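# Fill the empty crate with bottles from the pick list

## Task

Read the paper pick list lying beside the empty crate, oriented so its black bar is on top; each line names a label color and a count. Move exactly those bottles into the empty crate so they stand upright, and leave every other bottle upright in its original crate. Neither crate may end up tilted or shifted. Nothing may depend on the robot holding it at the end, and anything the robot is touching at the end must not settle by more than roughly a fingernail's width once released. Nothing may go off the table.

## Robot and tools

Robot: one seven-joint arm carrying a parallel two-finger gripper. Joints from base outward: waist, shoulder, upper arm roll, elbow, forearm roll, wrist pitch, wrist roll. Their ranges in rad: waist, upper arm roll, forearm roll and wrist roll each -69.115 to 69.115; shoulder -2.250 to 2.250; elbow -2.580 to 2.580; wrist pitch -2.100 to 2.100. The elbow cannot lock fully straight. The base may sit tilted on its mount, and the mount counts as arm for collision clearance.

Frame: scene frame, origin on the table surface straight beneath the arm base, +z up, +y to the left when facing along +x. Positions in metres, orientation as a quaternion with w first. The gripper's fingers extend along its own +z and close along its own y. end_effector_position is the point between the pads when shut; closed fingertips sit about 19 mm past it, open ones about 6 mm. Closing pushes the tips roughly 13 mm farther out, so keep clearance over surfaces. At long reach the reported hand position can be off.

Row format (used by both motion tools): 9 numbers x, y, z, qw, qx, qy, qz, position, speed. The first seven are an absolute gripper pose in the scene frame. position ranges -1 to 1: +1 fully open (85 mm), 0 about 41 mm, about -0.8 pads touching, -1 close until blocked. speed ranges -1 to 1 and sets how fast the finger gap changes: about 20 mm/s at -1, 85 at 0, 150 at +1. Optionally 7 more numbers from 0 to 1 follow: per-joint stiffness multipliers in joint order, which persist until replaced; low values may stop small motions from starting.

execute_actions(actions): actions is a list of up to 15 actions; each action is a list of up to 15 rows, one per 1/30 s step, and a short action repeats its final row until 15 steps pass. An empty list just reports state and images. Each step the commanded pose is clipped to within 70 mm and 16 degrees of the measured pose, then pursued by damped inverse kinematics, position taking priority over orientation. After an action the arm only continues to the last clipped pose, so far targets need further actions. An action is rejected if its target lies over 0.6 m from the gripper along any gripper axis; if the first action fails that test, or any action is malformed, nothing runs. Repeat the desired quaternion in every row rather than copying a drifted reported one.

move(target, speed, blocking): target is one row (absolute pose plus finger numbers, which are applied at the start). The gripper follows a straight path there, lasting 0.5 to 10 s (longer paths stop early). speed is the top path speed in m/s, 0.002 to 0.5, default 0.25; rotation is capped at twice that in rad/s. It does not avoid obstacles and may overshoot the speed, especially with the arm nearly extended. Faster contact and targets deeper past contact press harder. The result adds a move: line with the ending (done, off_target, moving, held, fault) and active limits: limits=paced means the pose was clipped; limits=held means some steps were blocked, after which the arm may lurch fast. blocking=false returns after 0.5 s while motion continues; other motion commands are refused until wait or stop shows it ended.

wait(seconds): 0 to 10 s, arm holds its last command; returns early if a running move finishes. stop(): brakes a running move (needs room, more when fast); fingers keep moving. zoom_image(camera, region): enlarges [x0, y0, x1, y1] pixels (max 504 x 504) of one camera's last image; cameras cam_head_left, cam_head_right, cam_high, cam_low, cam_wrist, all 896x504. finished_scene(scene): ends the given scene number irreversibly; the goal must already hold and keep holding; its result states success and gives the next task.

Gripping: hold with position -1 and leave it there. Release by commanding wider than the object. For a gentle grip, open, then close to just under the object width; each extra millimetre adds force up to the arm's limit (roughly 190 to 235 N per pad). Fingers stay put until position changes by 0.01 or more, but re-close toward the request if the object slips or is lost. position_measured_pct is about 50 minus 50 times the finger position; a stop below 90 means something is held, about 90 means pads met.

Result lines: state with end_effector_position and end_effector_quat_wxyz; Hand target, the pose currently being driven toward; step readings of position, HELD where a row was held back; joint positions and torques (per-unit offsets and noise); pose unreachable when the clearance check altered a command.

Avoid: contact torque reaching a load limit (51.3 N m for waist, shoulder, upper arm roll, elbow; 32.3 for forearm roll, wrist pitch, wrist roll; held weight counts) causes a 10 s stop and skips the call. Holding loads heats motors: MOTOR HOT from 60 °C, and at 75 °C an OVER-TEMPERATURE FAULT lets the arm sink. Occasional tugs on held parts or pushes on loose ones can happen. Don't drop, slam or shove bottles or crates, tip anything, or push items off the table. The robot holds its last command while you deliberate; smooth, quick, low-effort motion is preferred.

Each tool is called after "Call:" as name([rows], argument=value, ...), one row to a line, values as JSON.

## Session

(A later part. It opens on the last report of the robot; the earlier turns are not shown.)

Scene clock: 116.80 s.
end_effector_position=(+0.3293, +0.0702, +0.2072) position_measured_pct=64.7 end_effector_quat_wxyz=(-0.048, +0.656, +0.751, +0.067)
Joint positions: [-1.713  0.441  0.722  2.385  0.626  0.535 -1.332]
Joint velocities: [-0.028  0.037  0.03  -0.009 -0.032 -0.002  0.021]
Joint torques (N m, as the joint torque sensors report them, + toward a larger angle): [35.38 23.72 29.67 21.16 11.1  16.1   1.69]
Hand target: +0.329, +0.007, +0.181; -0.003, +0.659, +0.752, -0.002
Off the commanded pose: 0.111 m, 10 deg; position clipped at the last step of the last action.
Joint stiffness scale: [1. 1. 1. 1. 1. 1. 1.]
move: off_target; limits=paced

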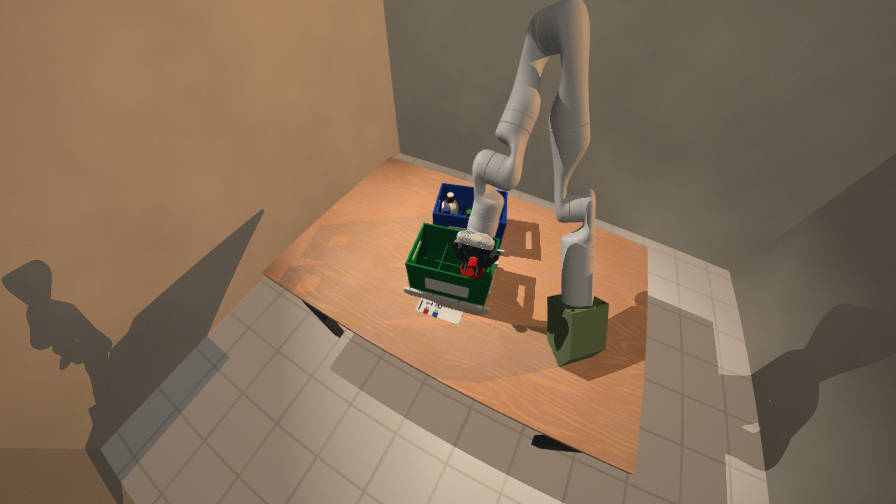

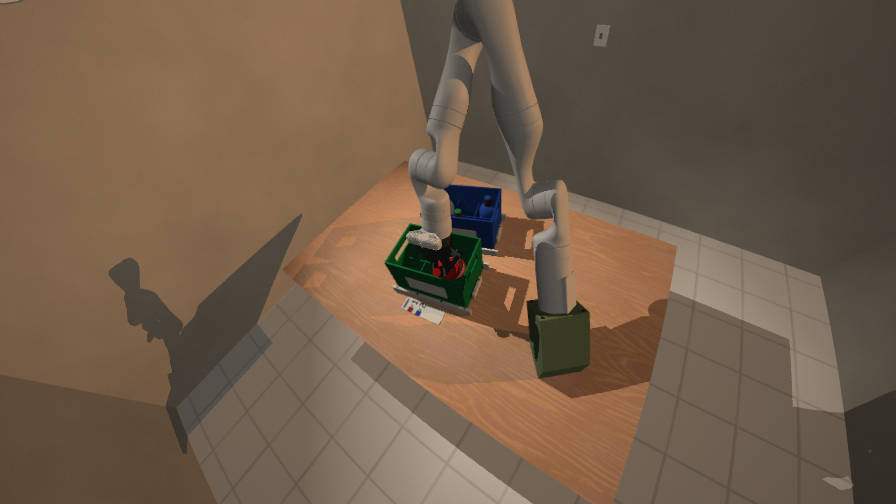

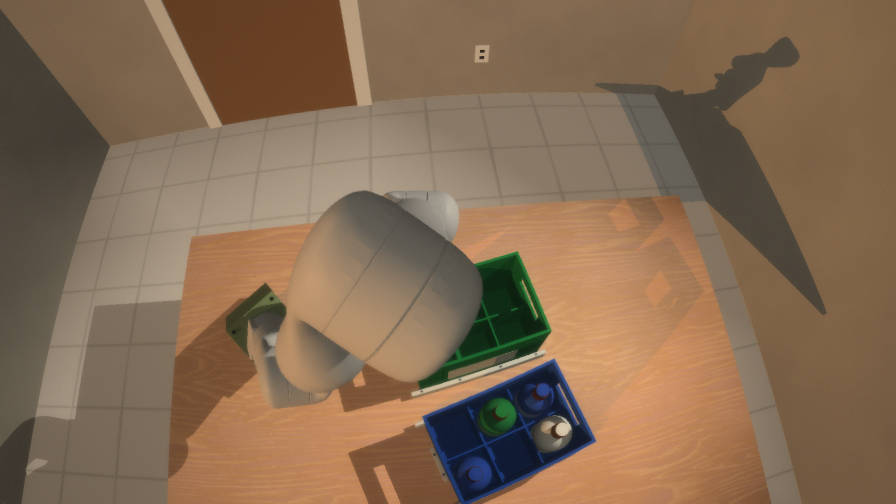

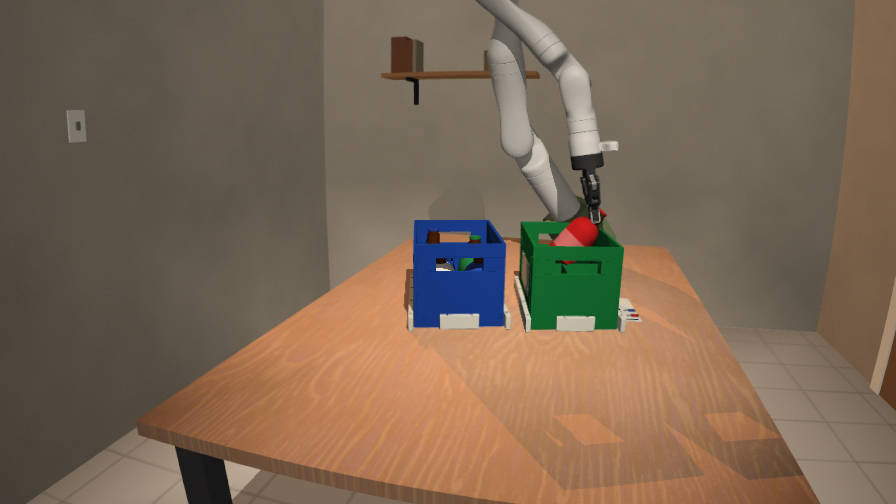

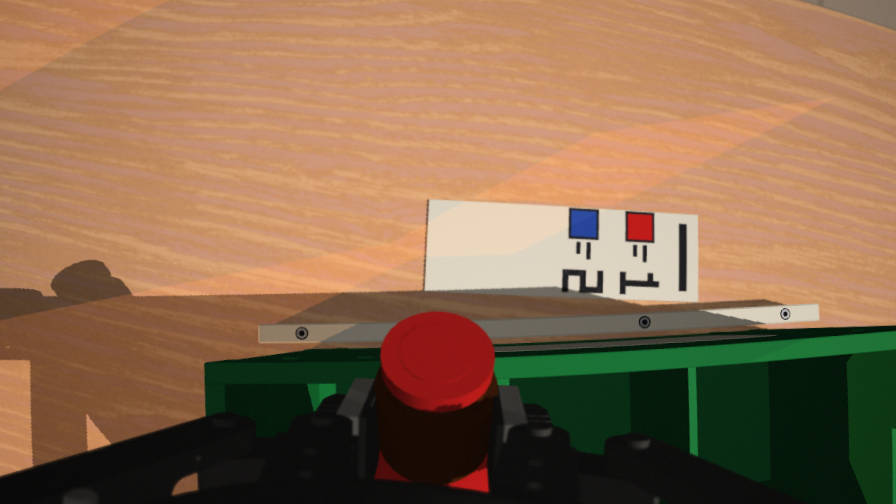

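Call:
move(target=[0.4,0.03,0.4,0,0.66,0.751,0,-1,0], speed=0.08)

Scene clock: 126.40 s.
end_effector_position=(+0.4009, +0.0293, +0.3987) position_measured_pct=64.7 end_effector_quat_wxyz=(+0.001, +0.665, +0.747, +0.001)
Joint positions: [-1.863  0.234  0.656  1.806  0.491  1.479 -1.122]
Joint velocities: [ 0.    -0.001 -0.008 -0.002 -0.001  0.002 -0.   ]
Joint torques (N m, as the joint torque sensors report them, + toward a larger angle): [-7.7   1.15 -4.89 -8.51 -0.15  0.39  0.16]
Hand target: +0.400, +0.030, +0.401; -0.000, +0.661, +0.751, -0.000
Off the commanded pose: 0.002 m, 1 deg.
Joint stiffness scale: [1. 1. 1. 1. 1. 1. 1.]
move: done

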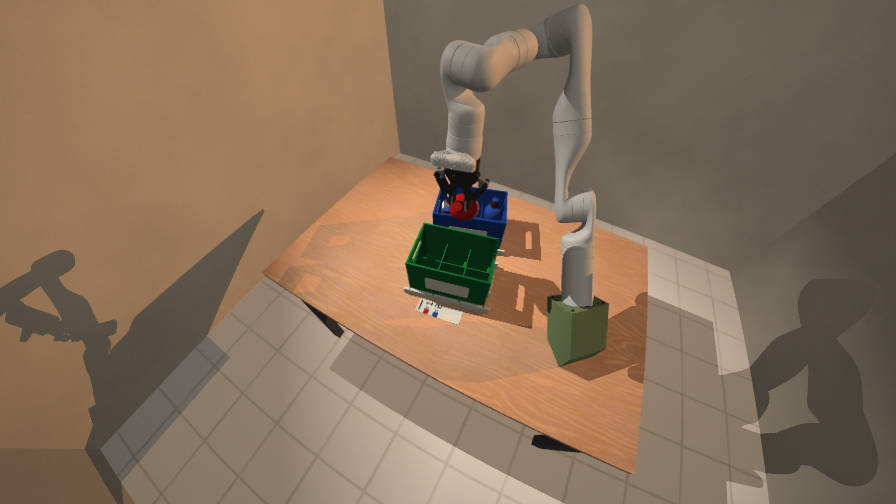

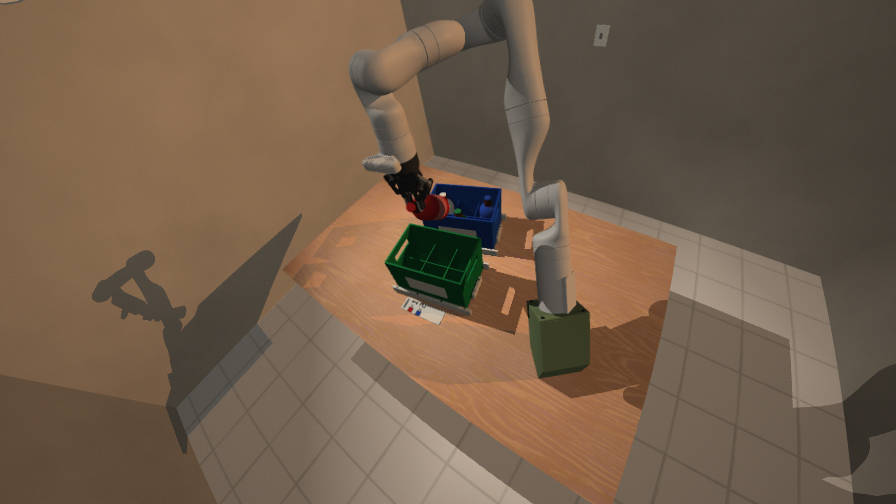

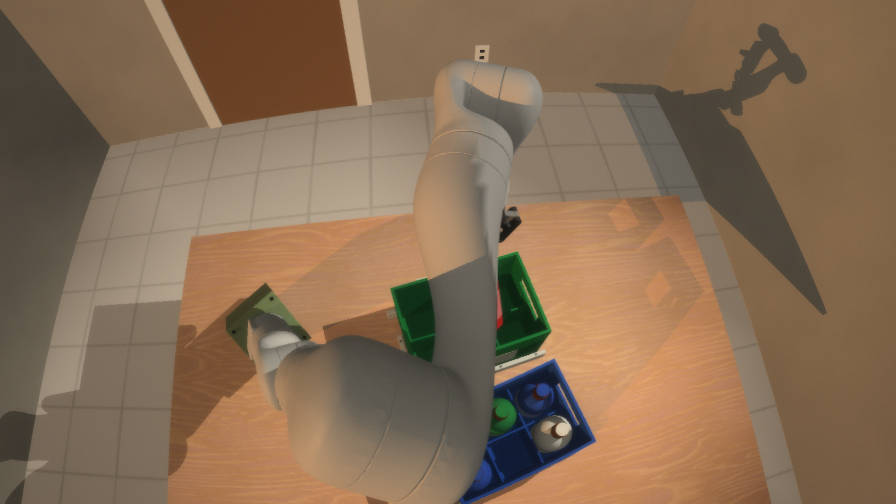

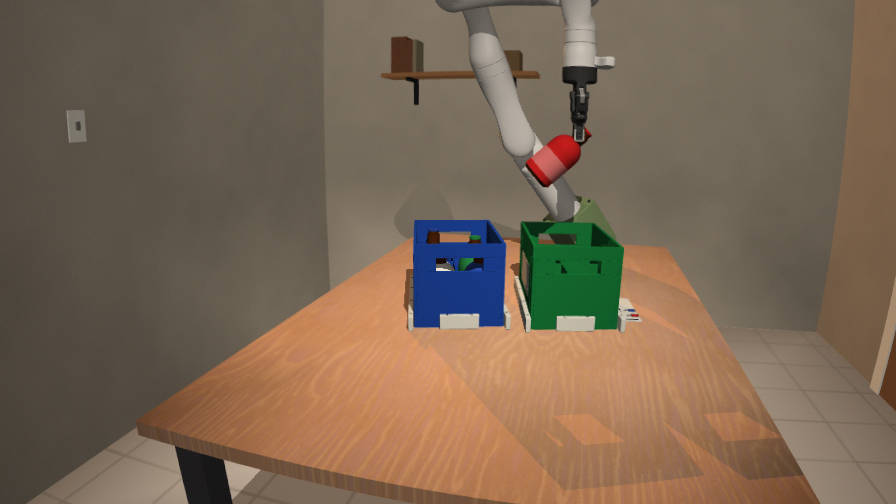

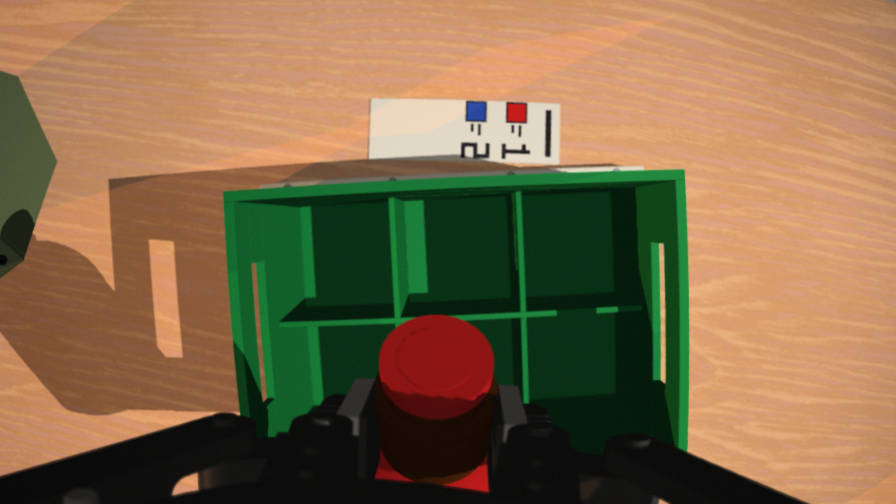

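Call:
execute_actions([
  [[0.4,0.03,0.4,0,0.66,0.751,0,-0.28,-1]],
  [[0.4,0.03,0.4,0,0.66,0.751,0,-0.28,-1]],
  [[0.4,0.03,0.4,0,0.66,0.751,0,-0.28,-1]],
])

Scene clock: 138.10 s.
end_effector_position=(+0.4008, +0.0294, +0.3989) position_measured_pct=63.5 end_effector_quat_wxyz=(+0.001, +0.664, +0.748, +0.001)
Joint positions: [-1.863  0.234  0.655  1.806  0.491  1.479 -1.121]
Joint velocities: [ 0.    -0.     0.001  0.     0.001 -0.    -0.   ]
Joint torques (N m, as the joint torque sensors report them, + toward a larger angle): [-7.8   1.08 -4.55 -8.82 -0.15  0.42  0.11]
Hand target: +0.400, +0.030, +0.400; +0.000, +0.660, +0.751, +0.000
Off the commanded pose: 0.002 m, 1 deg.
Joint stiffness scale: [1. 1. 1. 1. 1. 1. 1.]
Step readings (end_effector_position; steps 1 to 15: 1st action; 16 to 30: 2nd action; 31 to 45: 3rd action):
0: (+0.4009, +0.0294, +0.3988)
1: (+0.4009, +0.0294, +0.3988)
2: (+0.4009, +0.0294, +0.3988)
4: (+0.4009, +0.0294, +0.3988)
8: (+0.4008, +0.0294, +0.3989)
15: (+0.4008, +0.0294, +0.3989)
16: (+0.4008, +0.0294, +0.3989)
17: (+0.4008, +0.0294, +0.3989)
19: (+0.4008, +0.0294, +0.3989)
23: (+0.4008, +0.0294, +0.3989)
30: (+0.4008, +0.0294, +0.3989)
31: (+0.4008, +0.0294, +0.3989)
32: (+0.4008, +0.0294, +0.3989)
34: (+0.4008, +0.0294, +0.3989)
38: (+0.4008, +0.0294, +0.3989)
45: end_effector_position above

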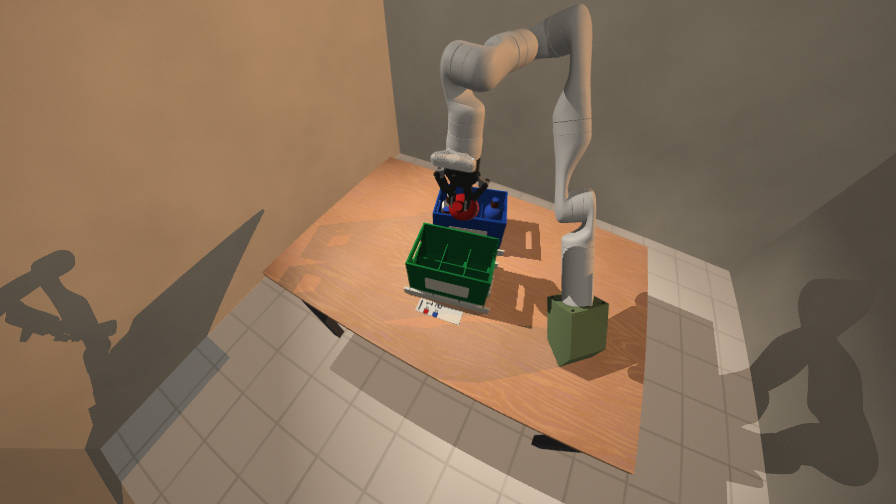

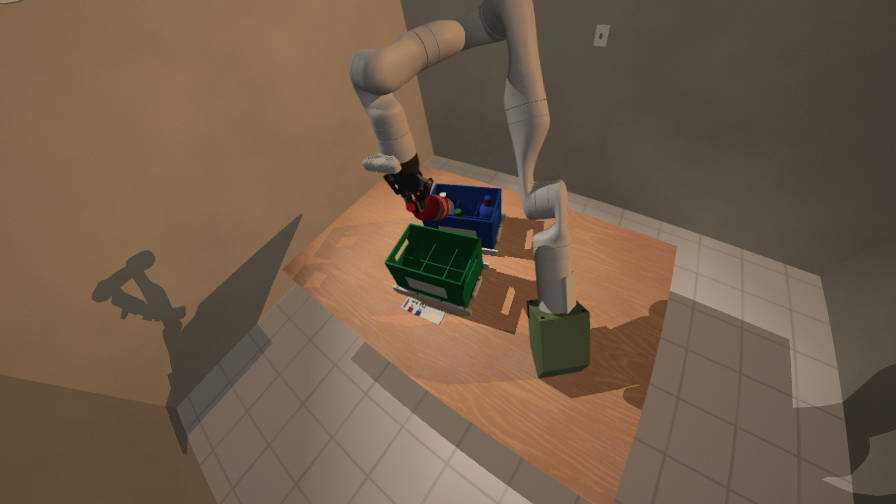

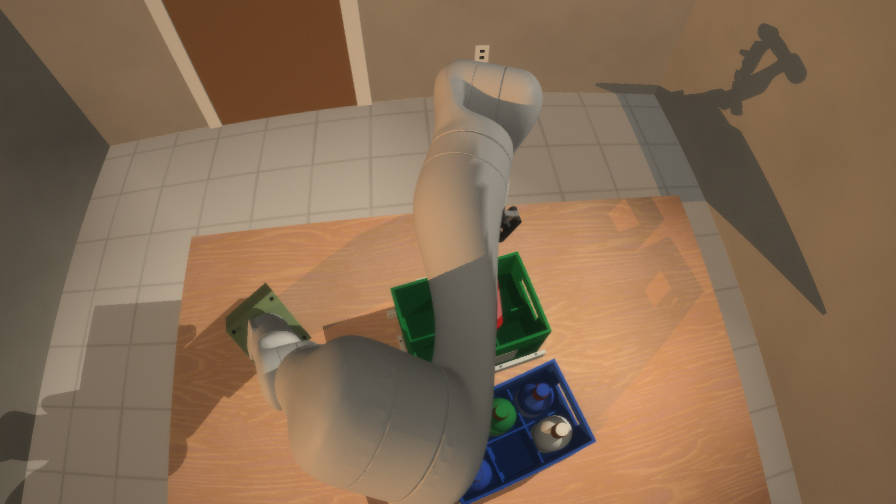

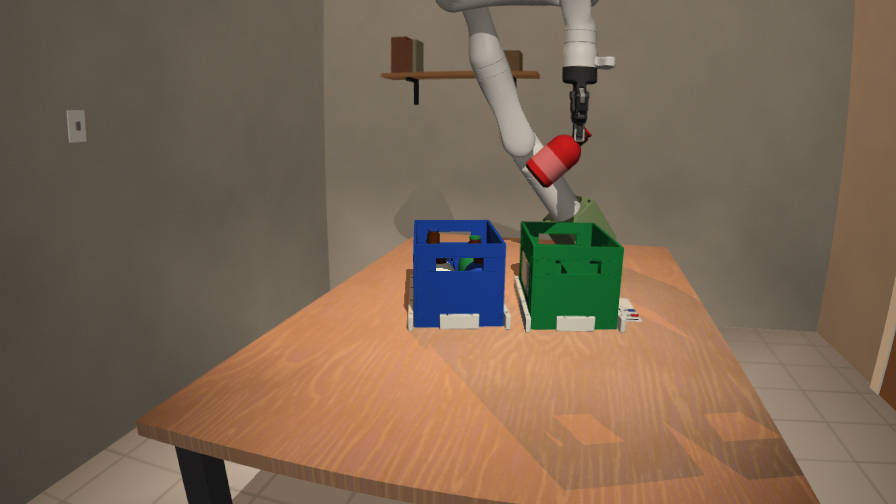

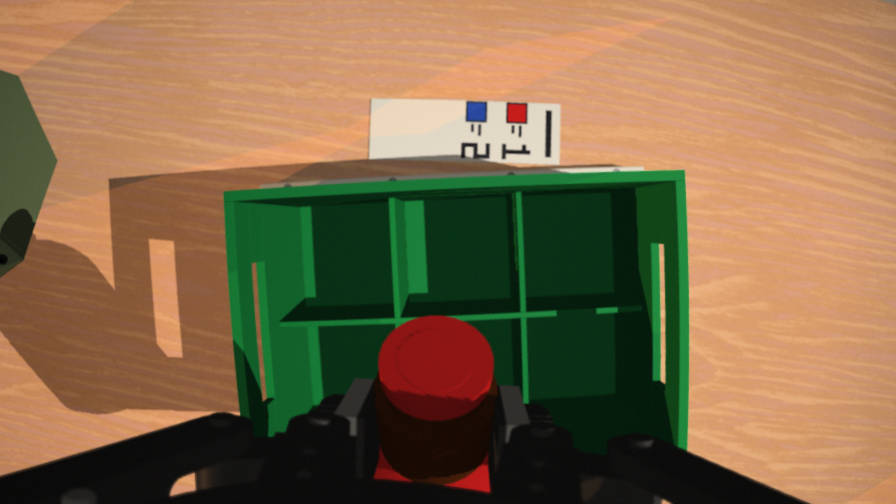

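Call:
execute_actions([
  [[0.4,0.03,0.4,0,0.66,0.751,0,-0.26,-1]],
  [[0.4,0.03,0.4,0,0.66,0.751,0,-0.26,-1]],
  [[0.4,0.03,0.4,0,0.66,0.751,0,-0.245,-1]],
  [[0.4,0.03,0.4,0,0.66,0.751,0,-0.245,-1]],
])

Scene clock: 143.53 s.
end_effector_position=(+0.4008, +0.0294, +0.3989) position_measured_pct=61.9 end_effector_quat_wxyz=(+0.001, +0.664, +0.748, +0.001)
Joint positions: [-1.863  0.234  0.655  1.806  0.491  1.479 -1.121]
Joint velocities: [-0.001  0.    -0.     0.    -0.001  0.     0.   ]
Joint torques (N m, as the joint torque sensors report them, + toward a larger angle): [-7.74  1.1  -4.6  -8.82 -0.08  0.39  0.14]
Hand target: +0.400, +0.030, +0.400; +0.000, +0.660, +0.751, +0.000
Off the commanded pose: 0.002 m, 1 deg.
Joint stiffness scale: [1. 1. 1. 1. 1. 1. 1.]
Step readings (end_effector_position; steps 1 to 15: 1st action; 16 to 30: 2nd action; 31 to 45: 3rd action; 46 to 60: 4th action):
0: (+0.4008, +0.0294, +0.3989)
1: (+0.4008, +0.0294, +0.3989)
2: (+0.4008, +0.0294, +0.3989)
4: (+0.4008, +0.0294, +0.3989)
8: (+0.4008, +0.0294, +0.3989)
15: (+0.4008, +0.0294, +0.3989)
16: (+0.4008, +0.0294, +0.3989)
17: (+0.4008, +0.0294, +0.3989)
19: (+0.4008, +0.0294, +0.3989)
23: (+0.4008, +0.0294, +0.3989)
30: (+0.4008, +0.0294, +0.3989)
31: (+0.4008, +0.0294, +0.3989)
32: (+0.4008, +0.0294, +0.3989)
34: (+0.4008, +0.0294, +0.3989)
38: (+0.4008, +0.0294, +0.3989)
45: (+0.4008, +0.0294, +0.3989)
46: (+0.4008, +0.0294, +0.3989)
47: (+0.4008, +0.0294, +0.3989)
49: (+0.4008, +0.0294, +0.3989)
53: (+0.4008, +0.0294, +0.3989)
60: end_effector_position above

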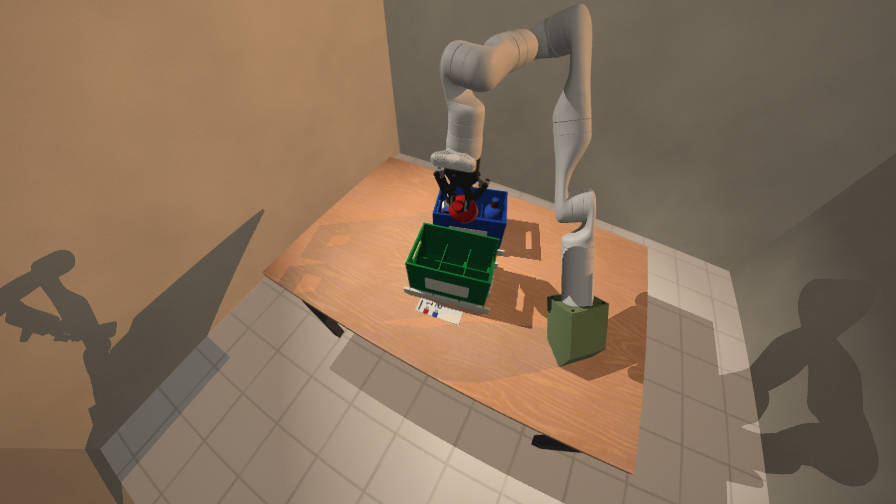

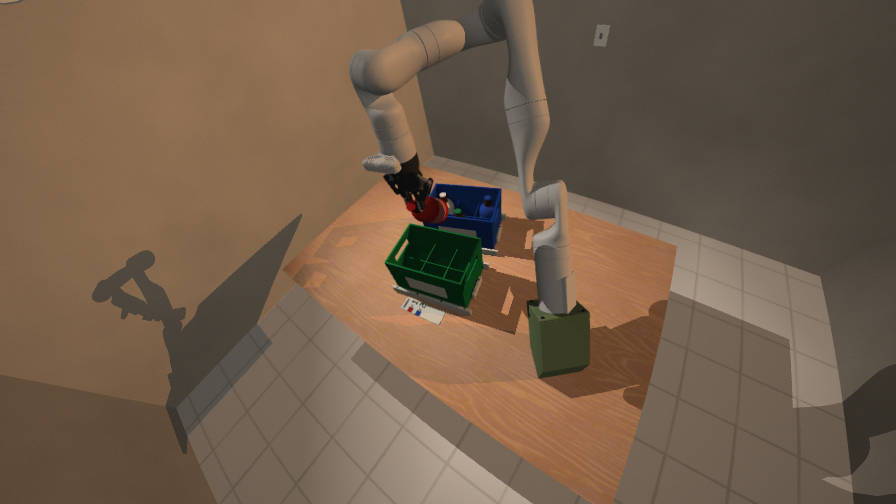

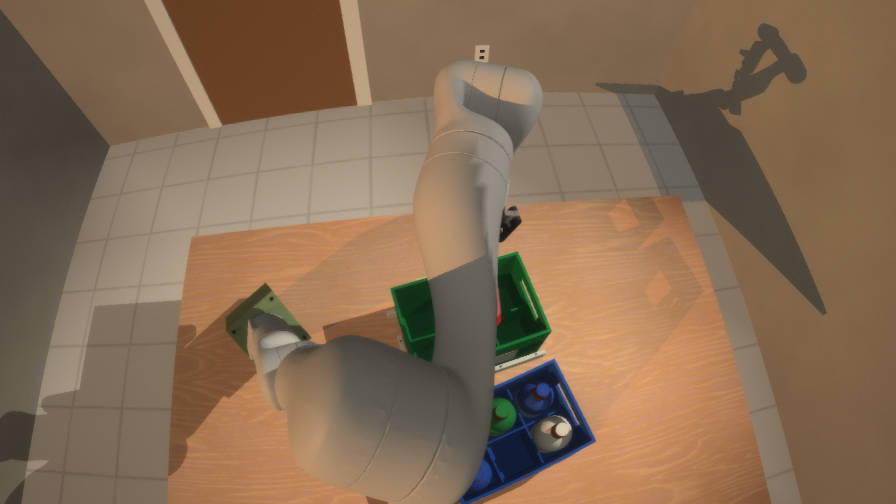

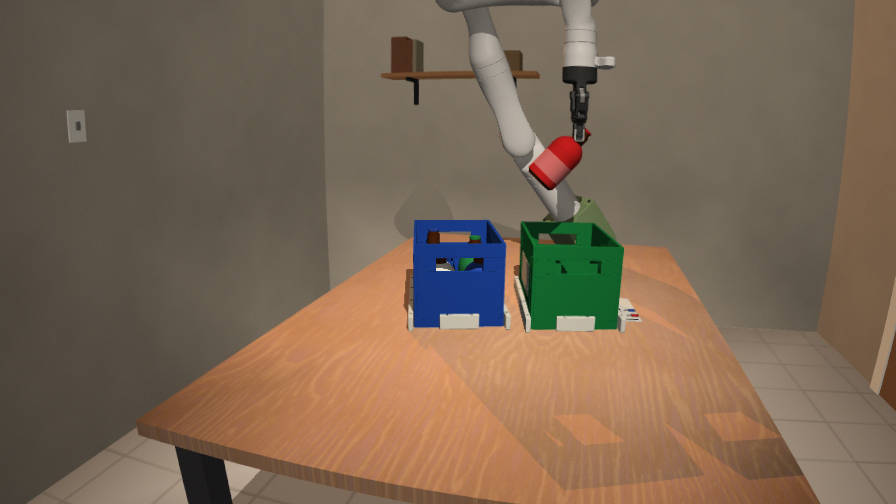

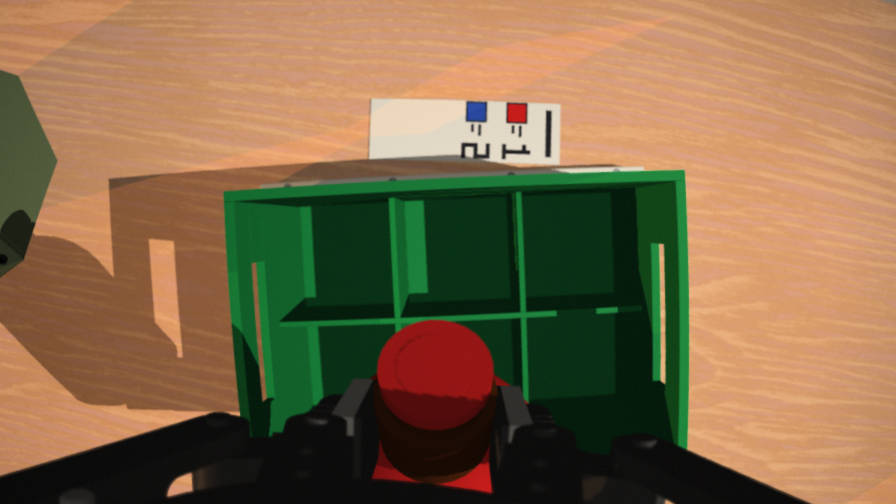

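Starting to swing.

Call:
execute_actions([
  [[0.4,0.03,0.4,0,0.66,0.751,0,-0.245,-1]],
  [[0.4,0.03,0.4,0,0.66,0.751,0,-0.233,-1]],
  [[0.4,0.03,0.4,0,0.66,0.751,0,-0.233,-1]],
  [[0.4,0.03,0.4,0,0.66,0.751,0,-0.233,-1]],
])

Scene clock: 151.43 s.
end_effector_position=(+0.4007, +0.0296, +0.3989) position_measured_pct=61.5 end_effector_quat_wxyz=(+0.001, +0.664, +0.748, +0.001)
Joint positions: [-1.863  0.234  0.655  1.806  0.491  1.479 -1.121]
Joint velocities: [-0.     0.     0.001  0.     0.001 -0.     0.   ]
Joint torques (N m, as the joint torque sensors report them, + toward a larger angle): [-8.06  0.77 -4.9  -9.28 -0.41 -0.22  0.17]
Hand target: +0.400, +0.030, +0.400; +0.000, +0.660, +0.751, +0.000
Off the commanded pose: 0.001 m, 1 deg.
Joint stiffness scale: [1. 1. 1. 1. 1. 1. 1.]
Step readings (end_effector_position; steps 1 to 15: 1st action; 16 to 30: 2nd action; 31 to 45: 3rd action; 46 to 60: 4th action):
0: (+0.4008, +0.0294, +0.3989)
1: (+0.4008, +0.0294, +0.3989)
2: (+0.4008, +0.0294, +0.3989)
4: (+0.4008, +0.0294, +0.3989)
8: (+0.4008, +0.0294, +0.3989)
15: (+0.4008, +0.0294, +0.3989)
16: (+0.4008, +0.0294, +0.3989)
17: (+0.4008, +0.0294, +0.3989)
19: (+0.4008, +0.0294, +0.3989)
23: (+0.4008, +0.0294, +0.3989)
30: (+0.4008, +0.0295, +0.3989)
31: (+0.4008, +0.0295, +0.3989)
32: (+0.4008, +0.0295, +0.3989)
34: (+0.4008, +0.0295, +0.3989)
38: (+0.4008, +0.0296, +0.3989)
45: (+0.4008, +0.0296, +0.3989)
46: (+0.4008, +0.0296, +0.3989)
47: (+0.4008, +0.0296, +0.3989)
49: (+0.4008, +0.0296, +0.3989)
53: (+0.4008, +0.0296, +0.3989)
60: end_effector_position above

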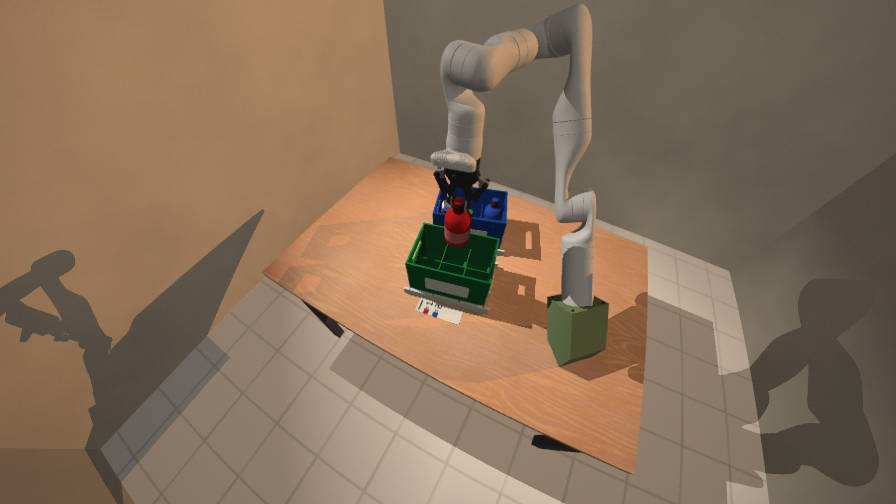

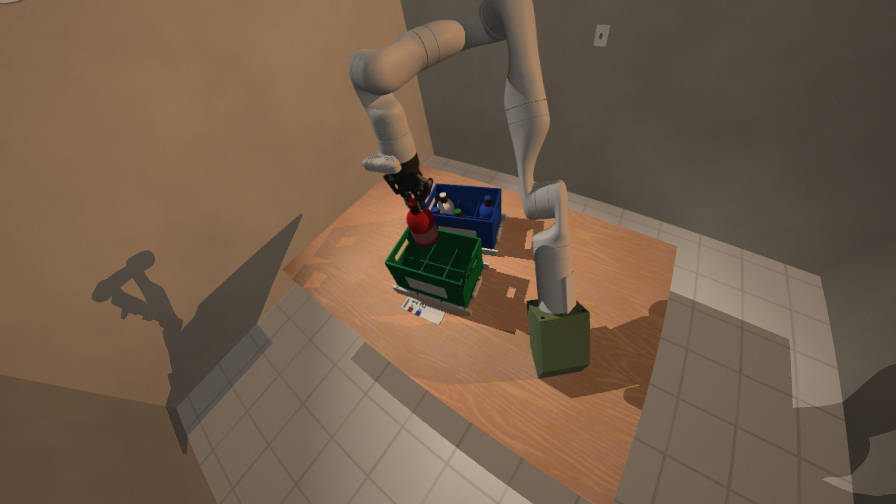

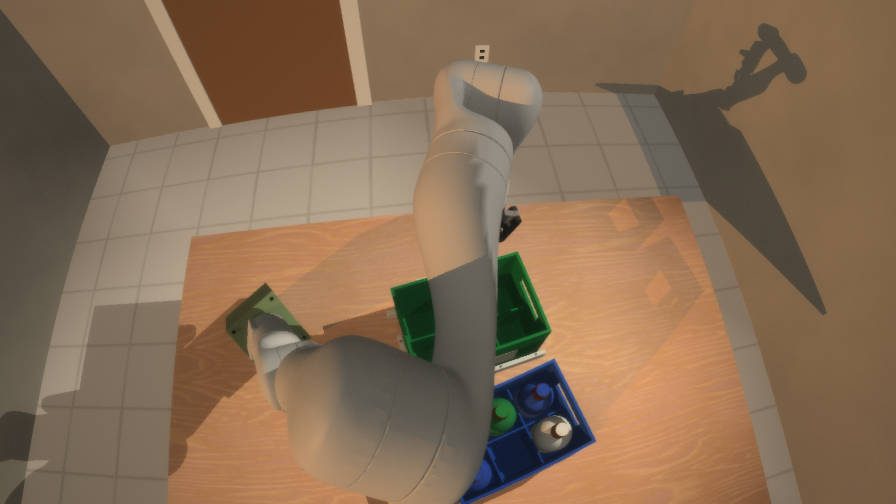

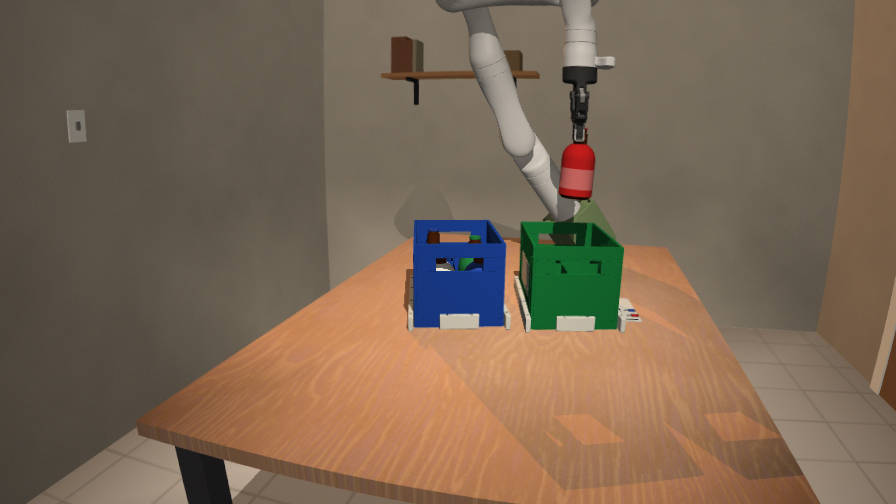

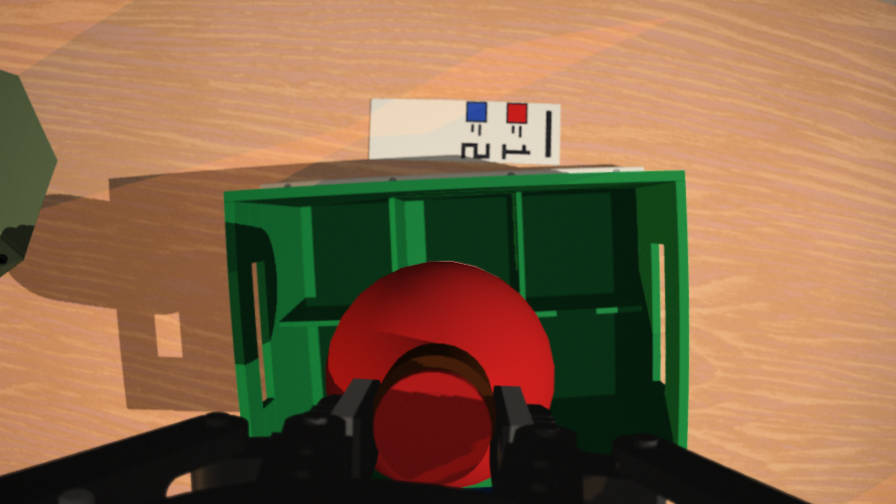

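Call:
move(target=[0.425,-0.011,0.36,0,0.645,0.764,0,-0.3,0], speed=0.08)

Call:
move(target=[0.425,-0.011,0.27,0,0.645,0.764,0,-0.3,0], speed=0.04)

Scene clock: 159.07 s.
end_effector_position=(+0.4240, -0.0097, +0.3624) position_measured_pct=62.3 end_effector_quat_wxyz=(+0.000, +0.649, +0.761, -0.001)
Joint positions: [-1.802  0.157  0.701  1.886  0.564  1.415 -1.018]
Joint velocities: [ 0.007 -0.006 -0.001  0.     0.    -0.002  0.001]
Joint torques (N m, as the joint torque sensors report them, + toward a larger angle): [-7.65  2.2  -5.1  -8.63 -0.3   0.33  0.18]
Hand target: +0.425, -0.011, +0.360; +0.000, +0.645, +0.764, -0.000
Off the commanded pose: 0.003 m, 1 deg.
Joint stiffness scale: [1. 1. 1. 1. 1. 1. 1.]
move: done

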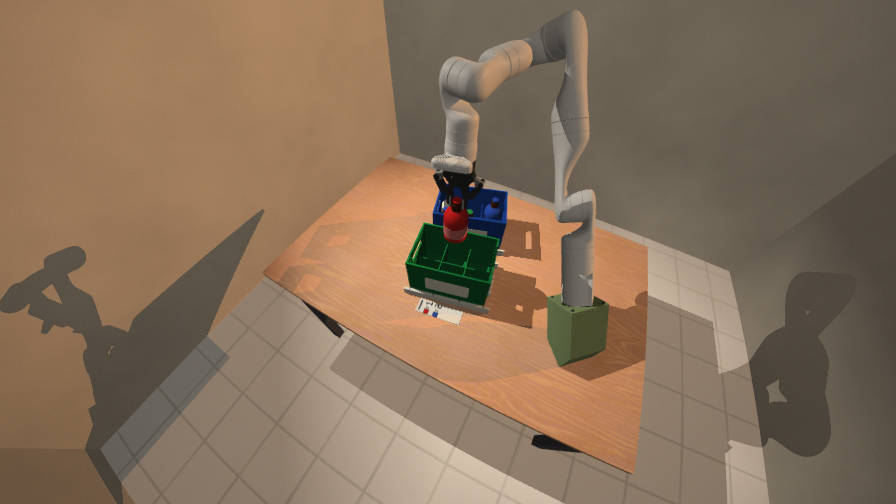

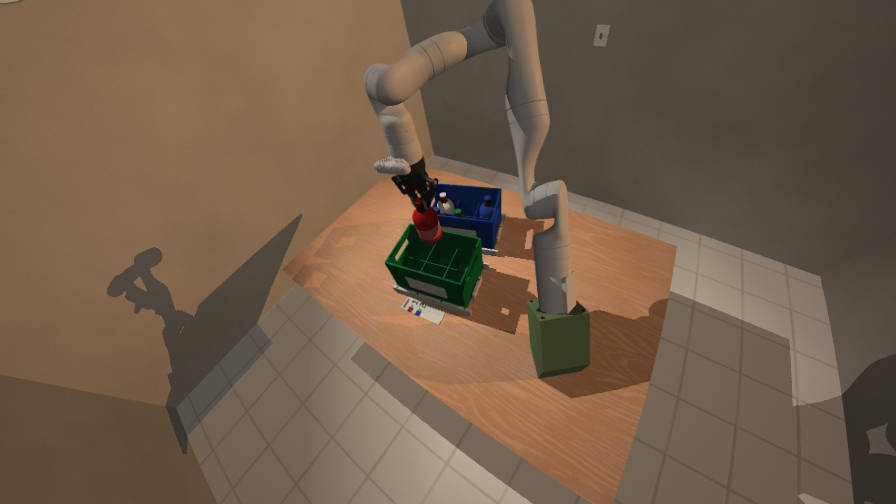

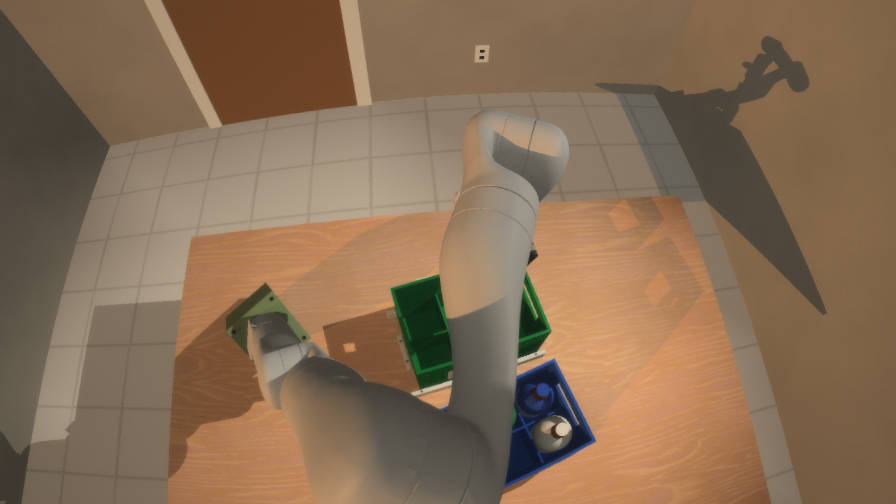

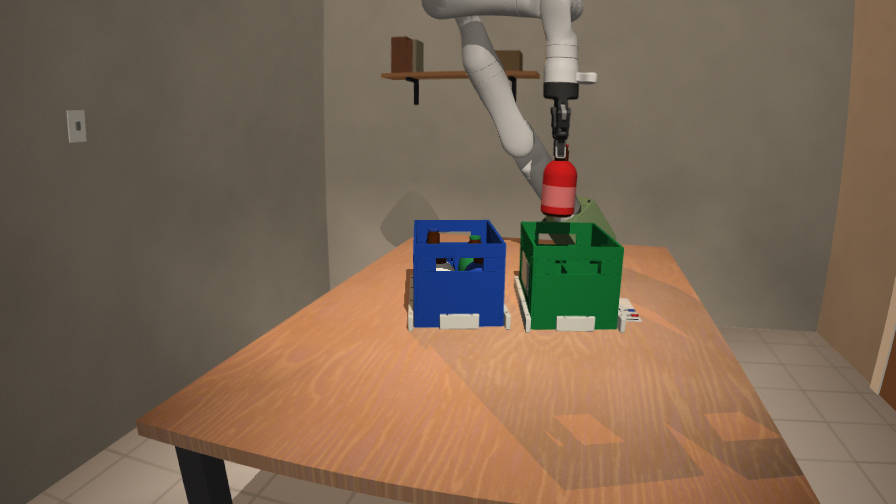

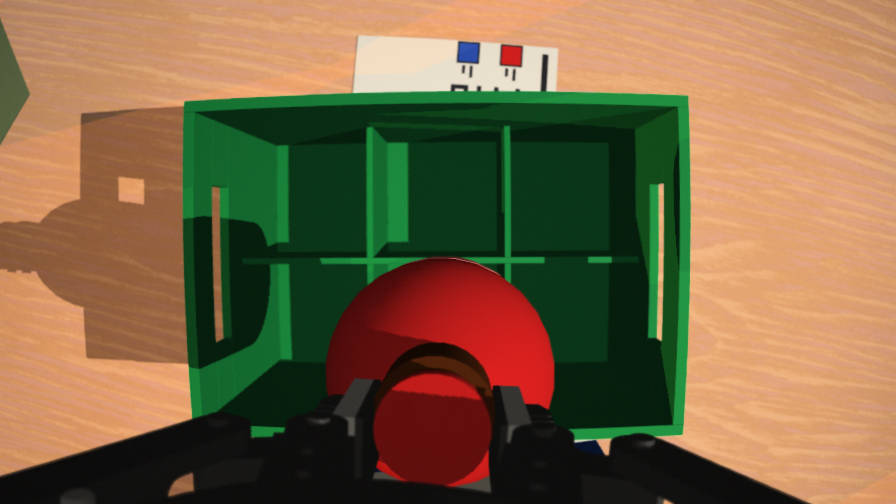

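Scene clock: 161.73 s.
end_effector_position=(+0.4251, -0.0099, +0.2721) position_measured_pct=62.3 end_effector_quat_wxyz=(-0.002, +0.650, +0.760, +0.001)
Joint positions: [-1.653  0.239  0.755  2.069  0.604  1.082 -1.001]
Joint velocities: [ 0.011  0.003 -0.     0.     0.002 -0.     0.   ]
Joint torques (N m, as the joint torque sensors report them, + toward a larger angle): [-8.04 -0.37 -4.49 -7.42 -0.12  0.12  0.11]
Hand target: +0.425, -0.011, +0.270; +0.000, +0.645, +0.764, -0.000
Off the commanded pose: 0.002 m, 1 deg.
Joint stiffness scale: [1. 1. 1. 1. 1. 1. 1.]
move: done

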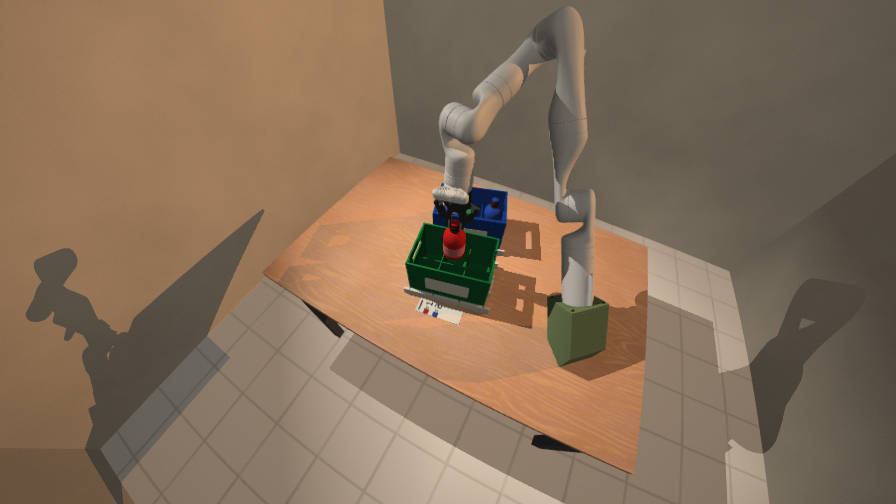

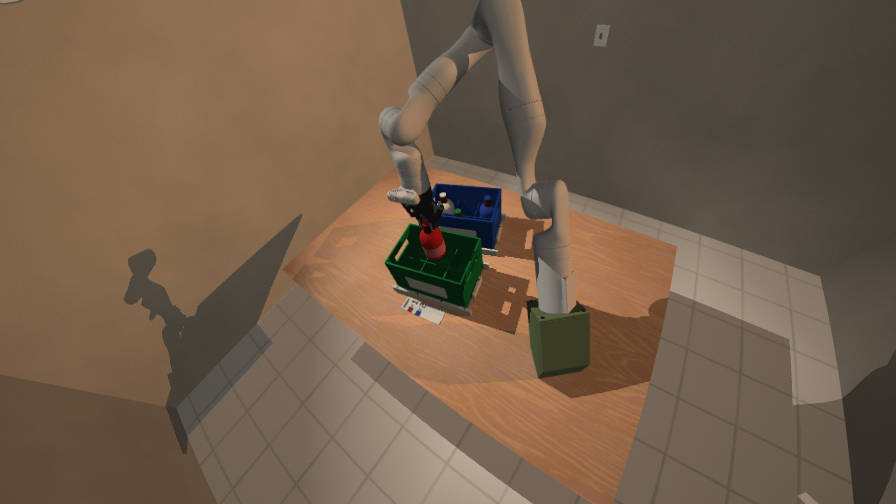

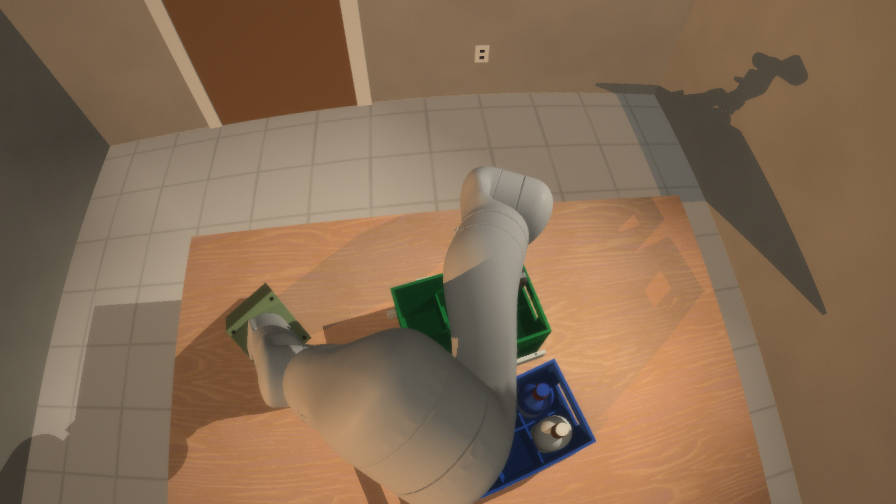

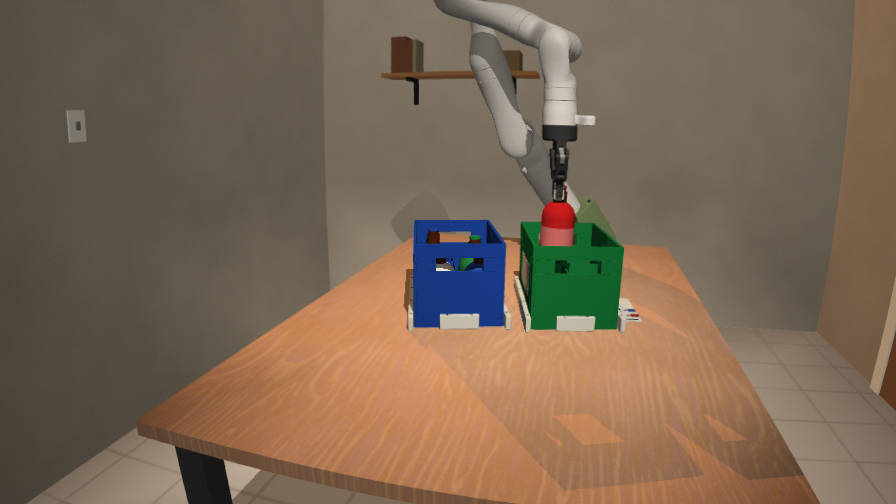

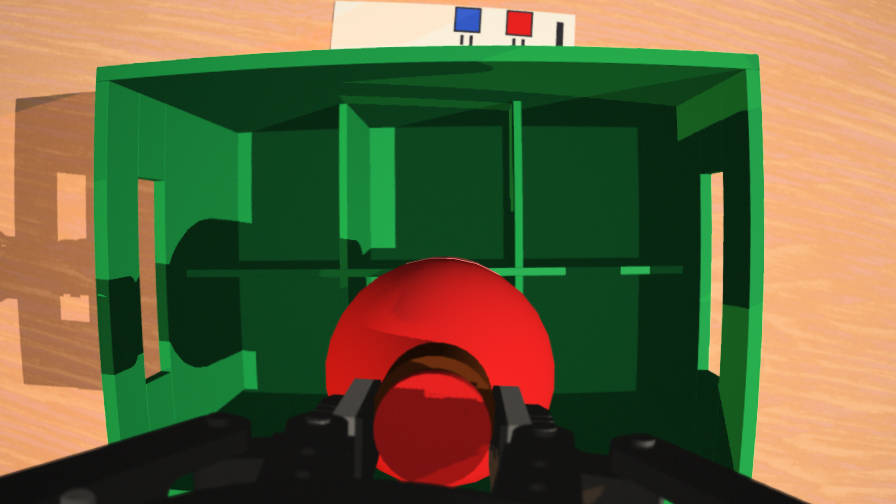

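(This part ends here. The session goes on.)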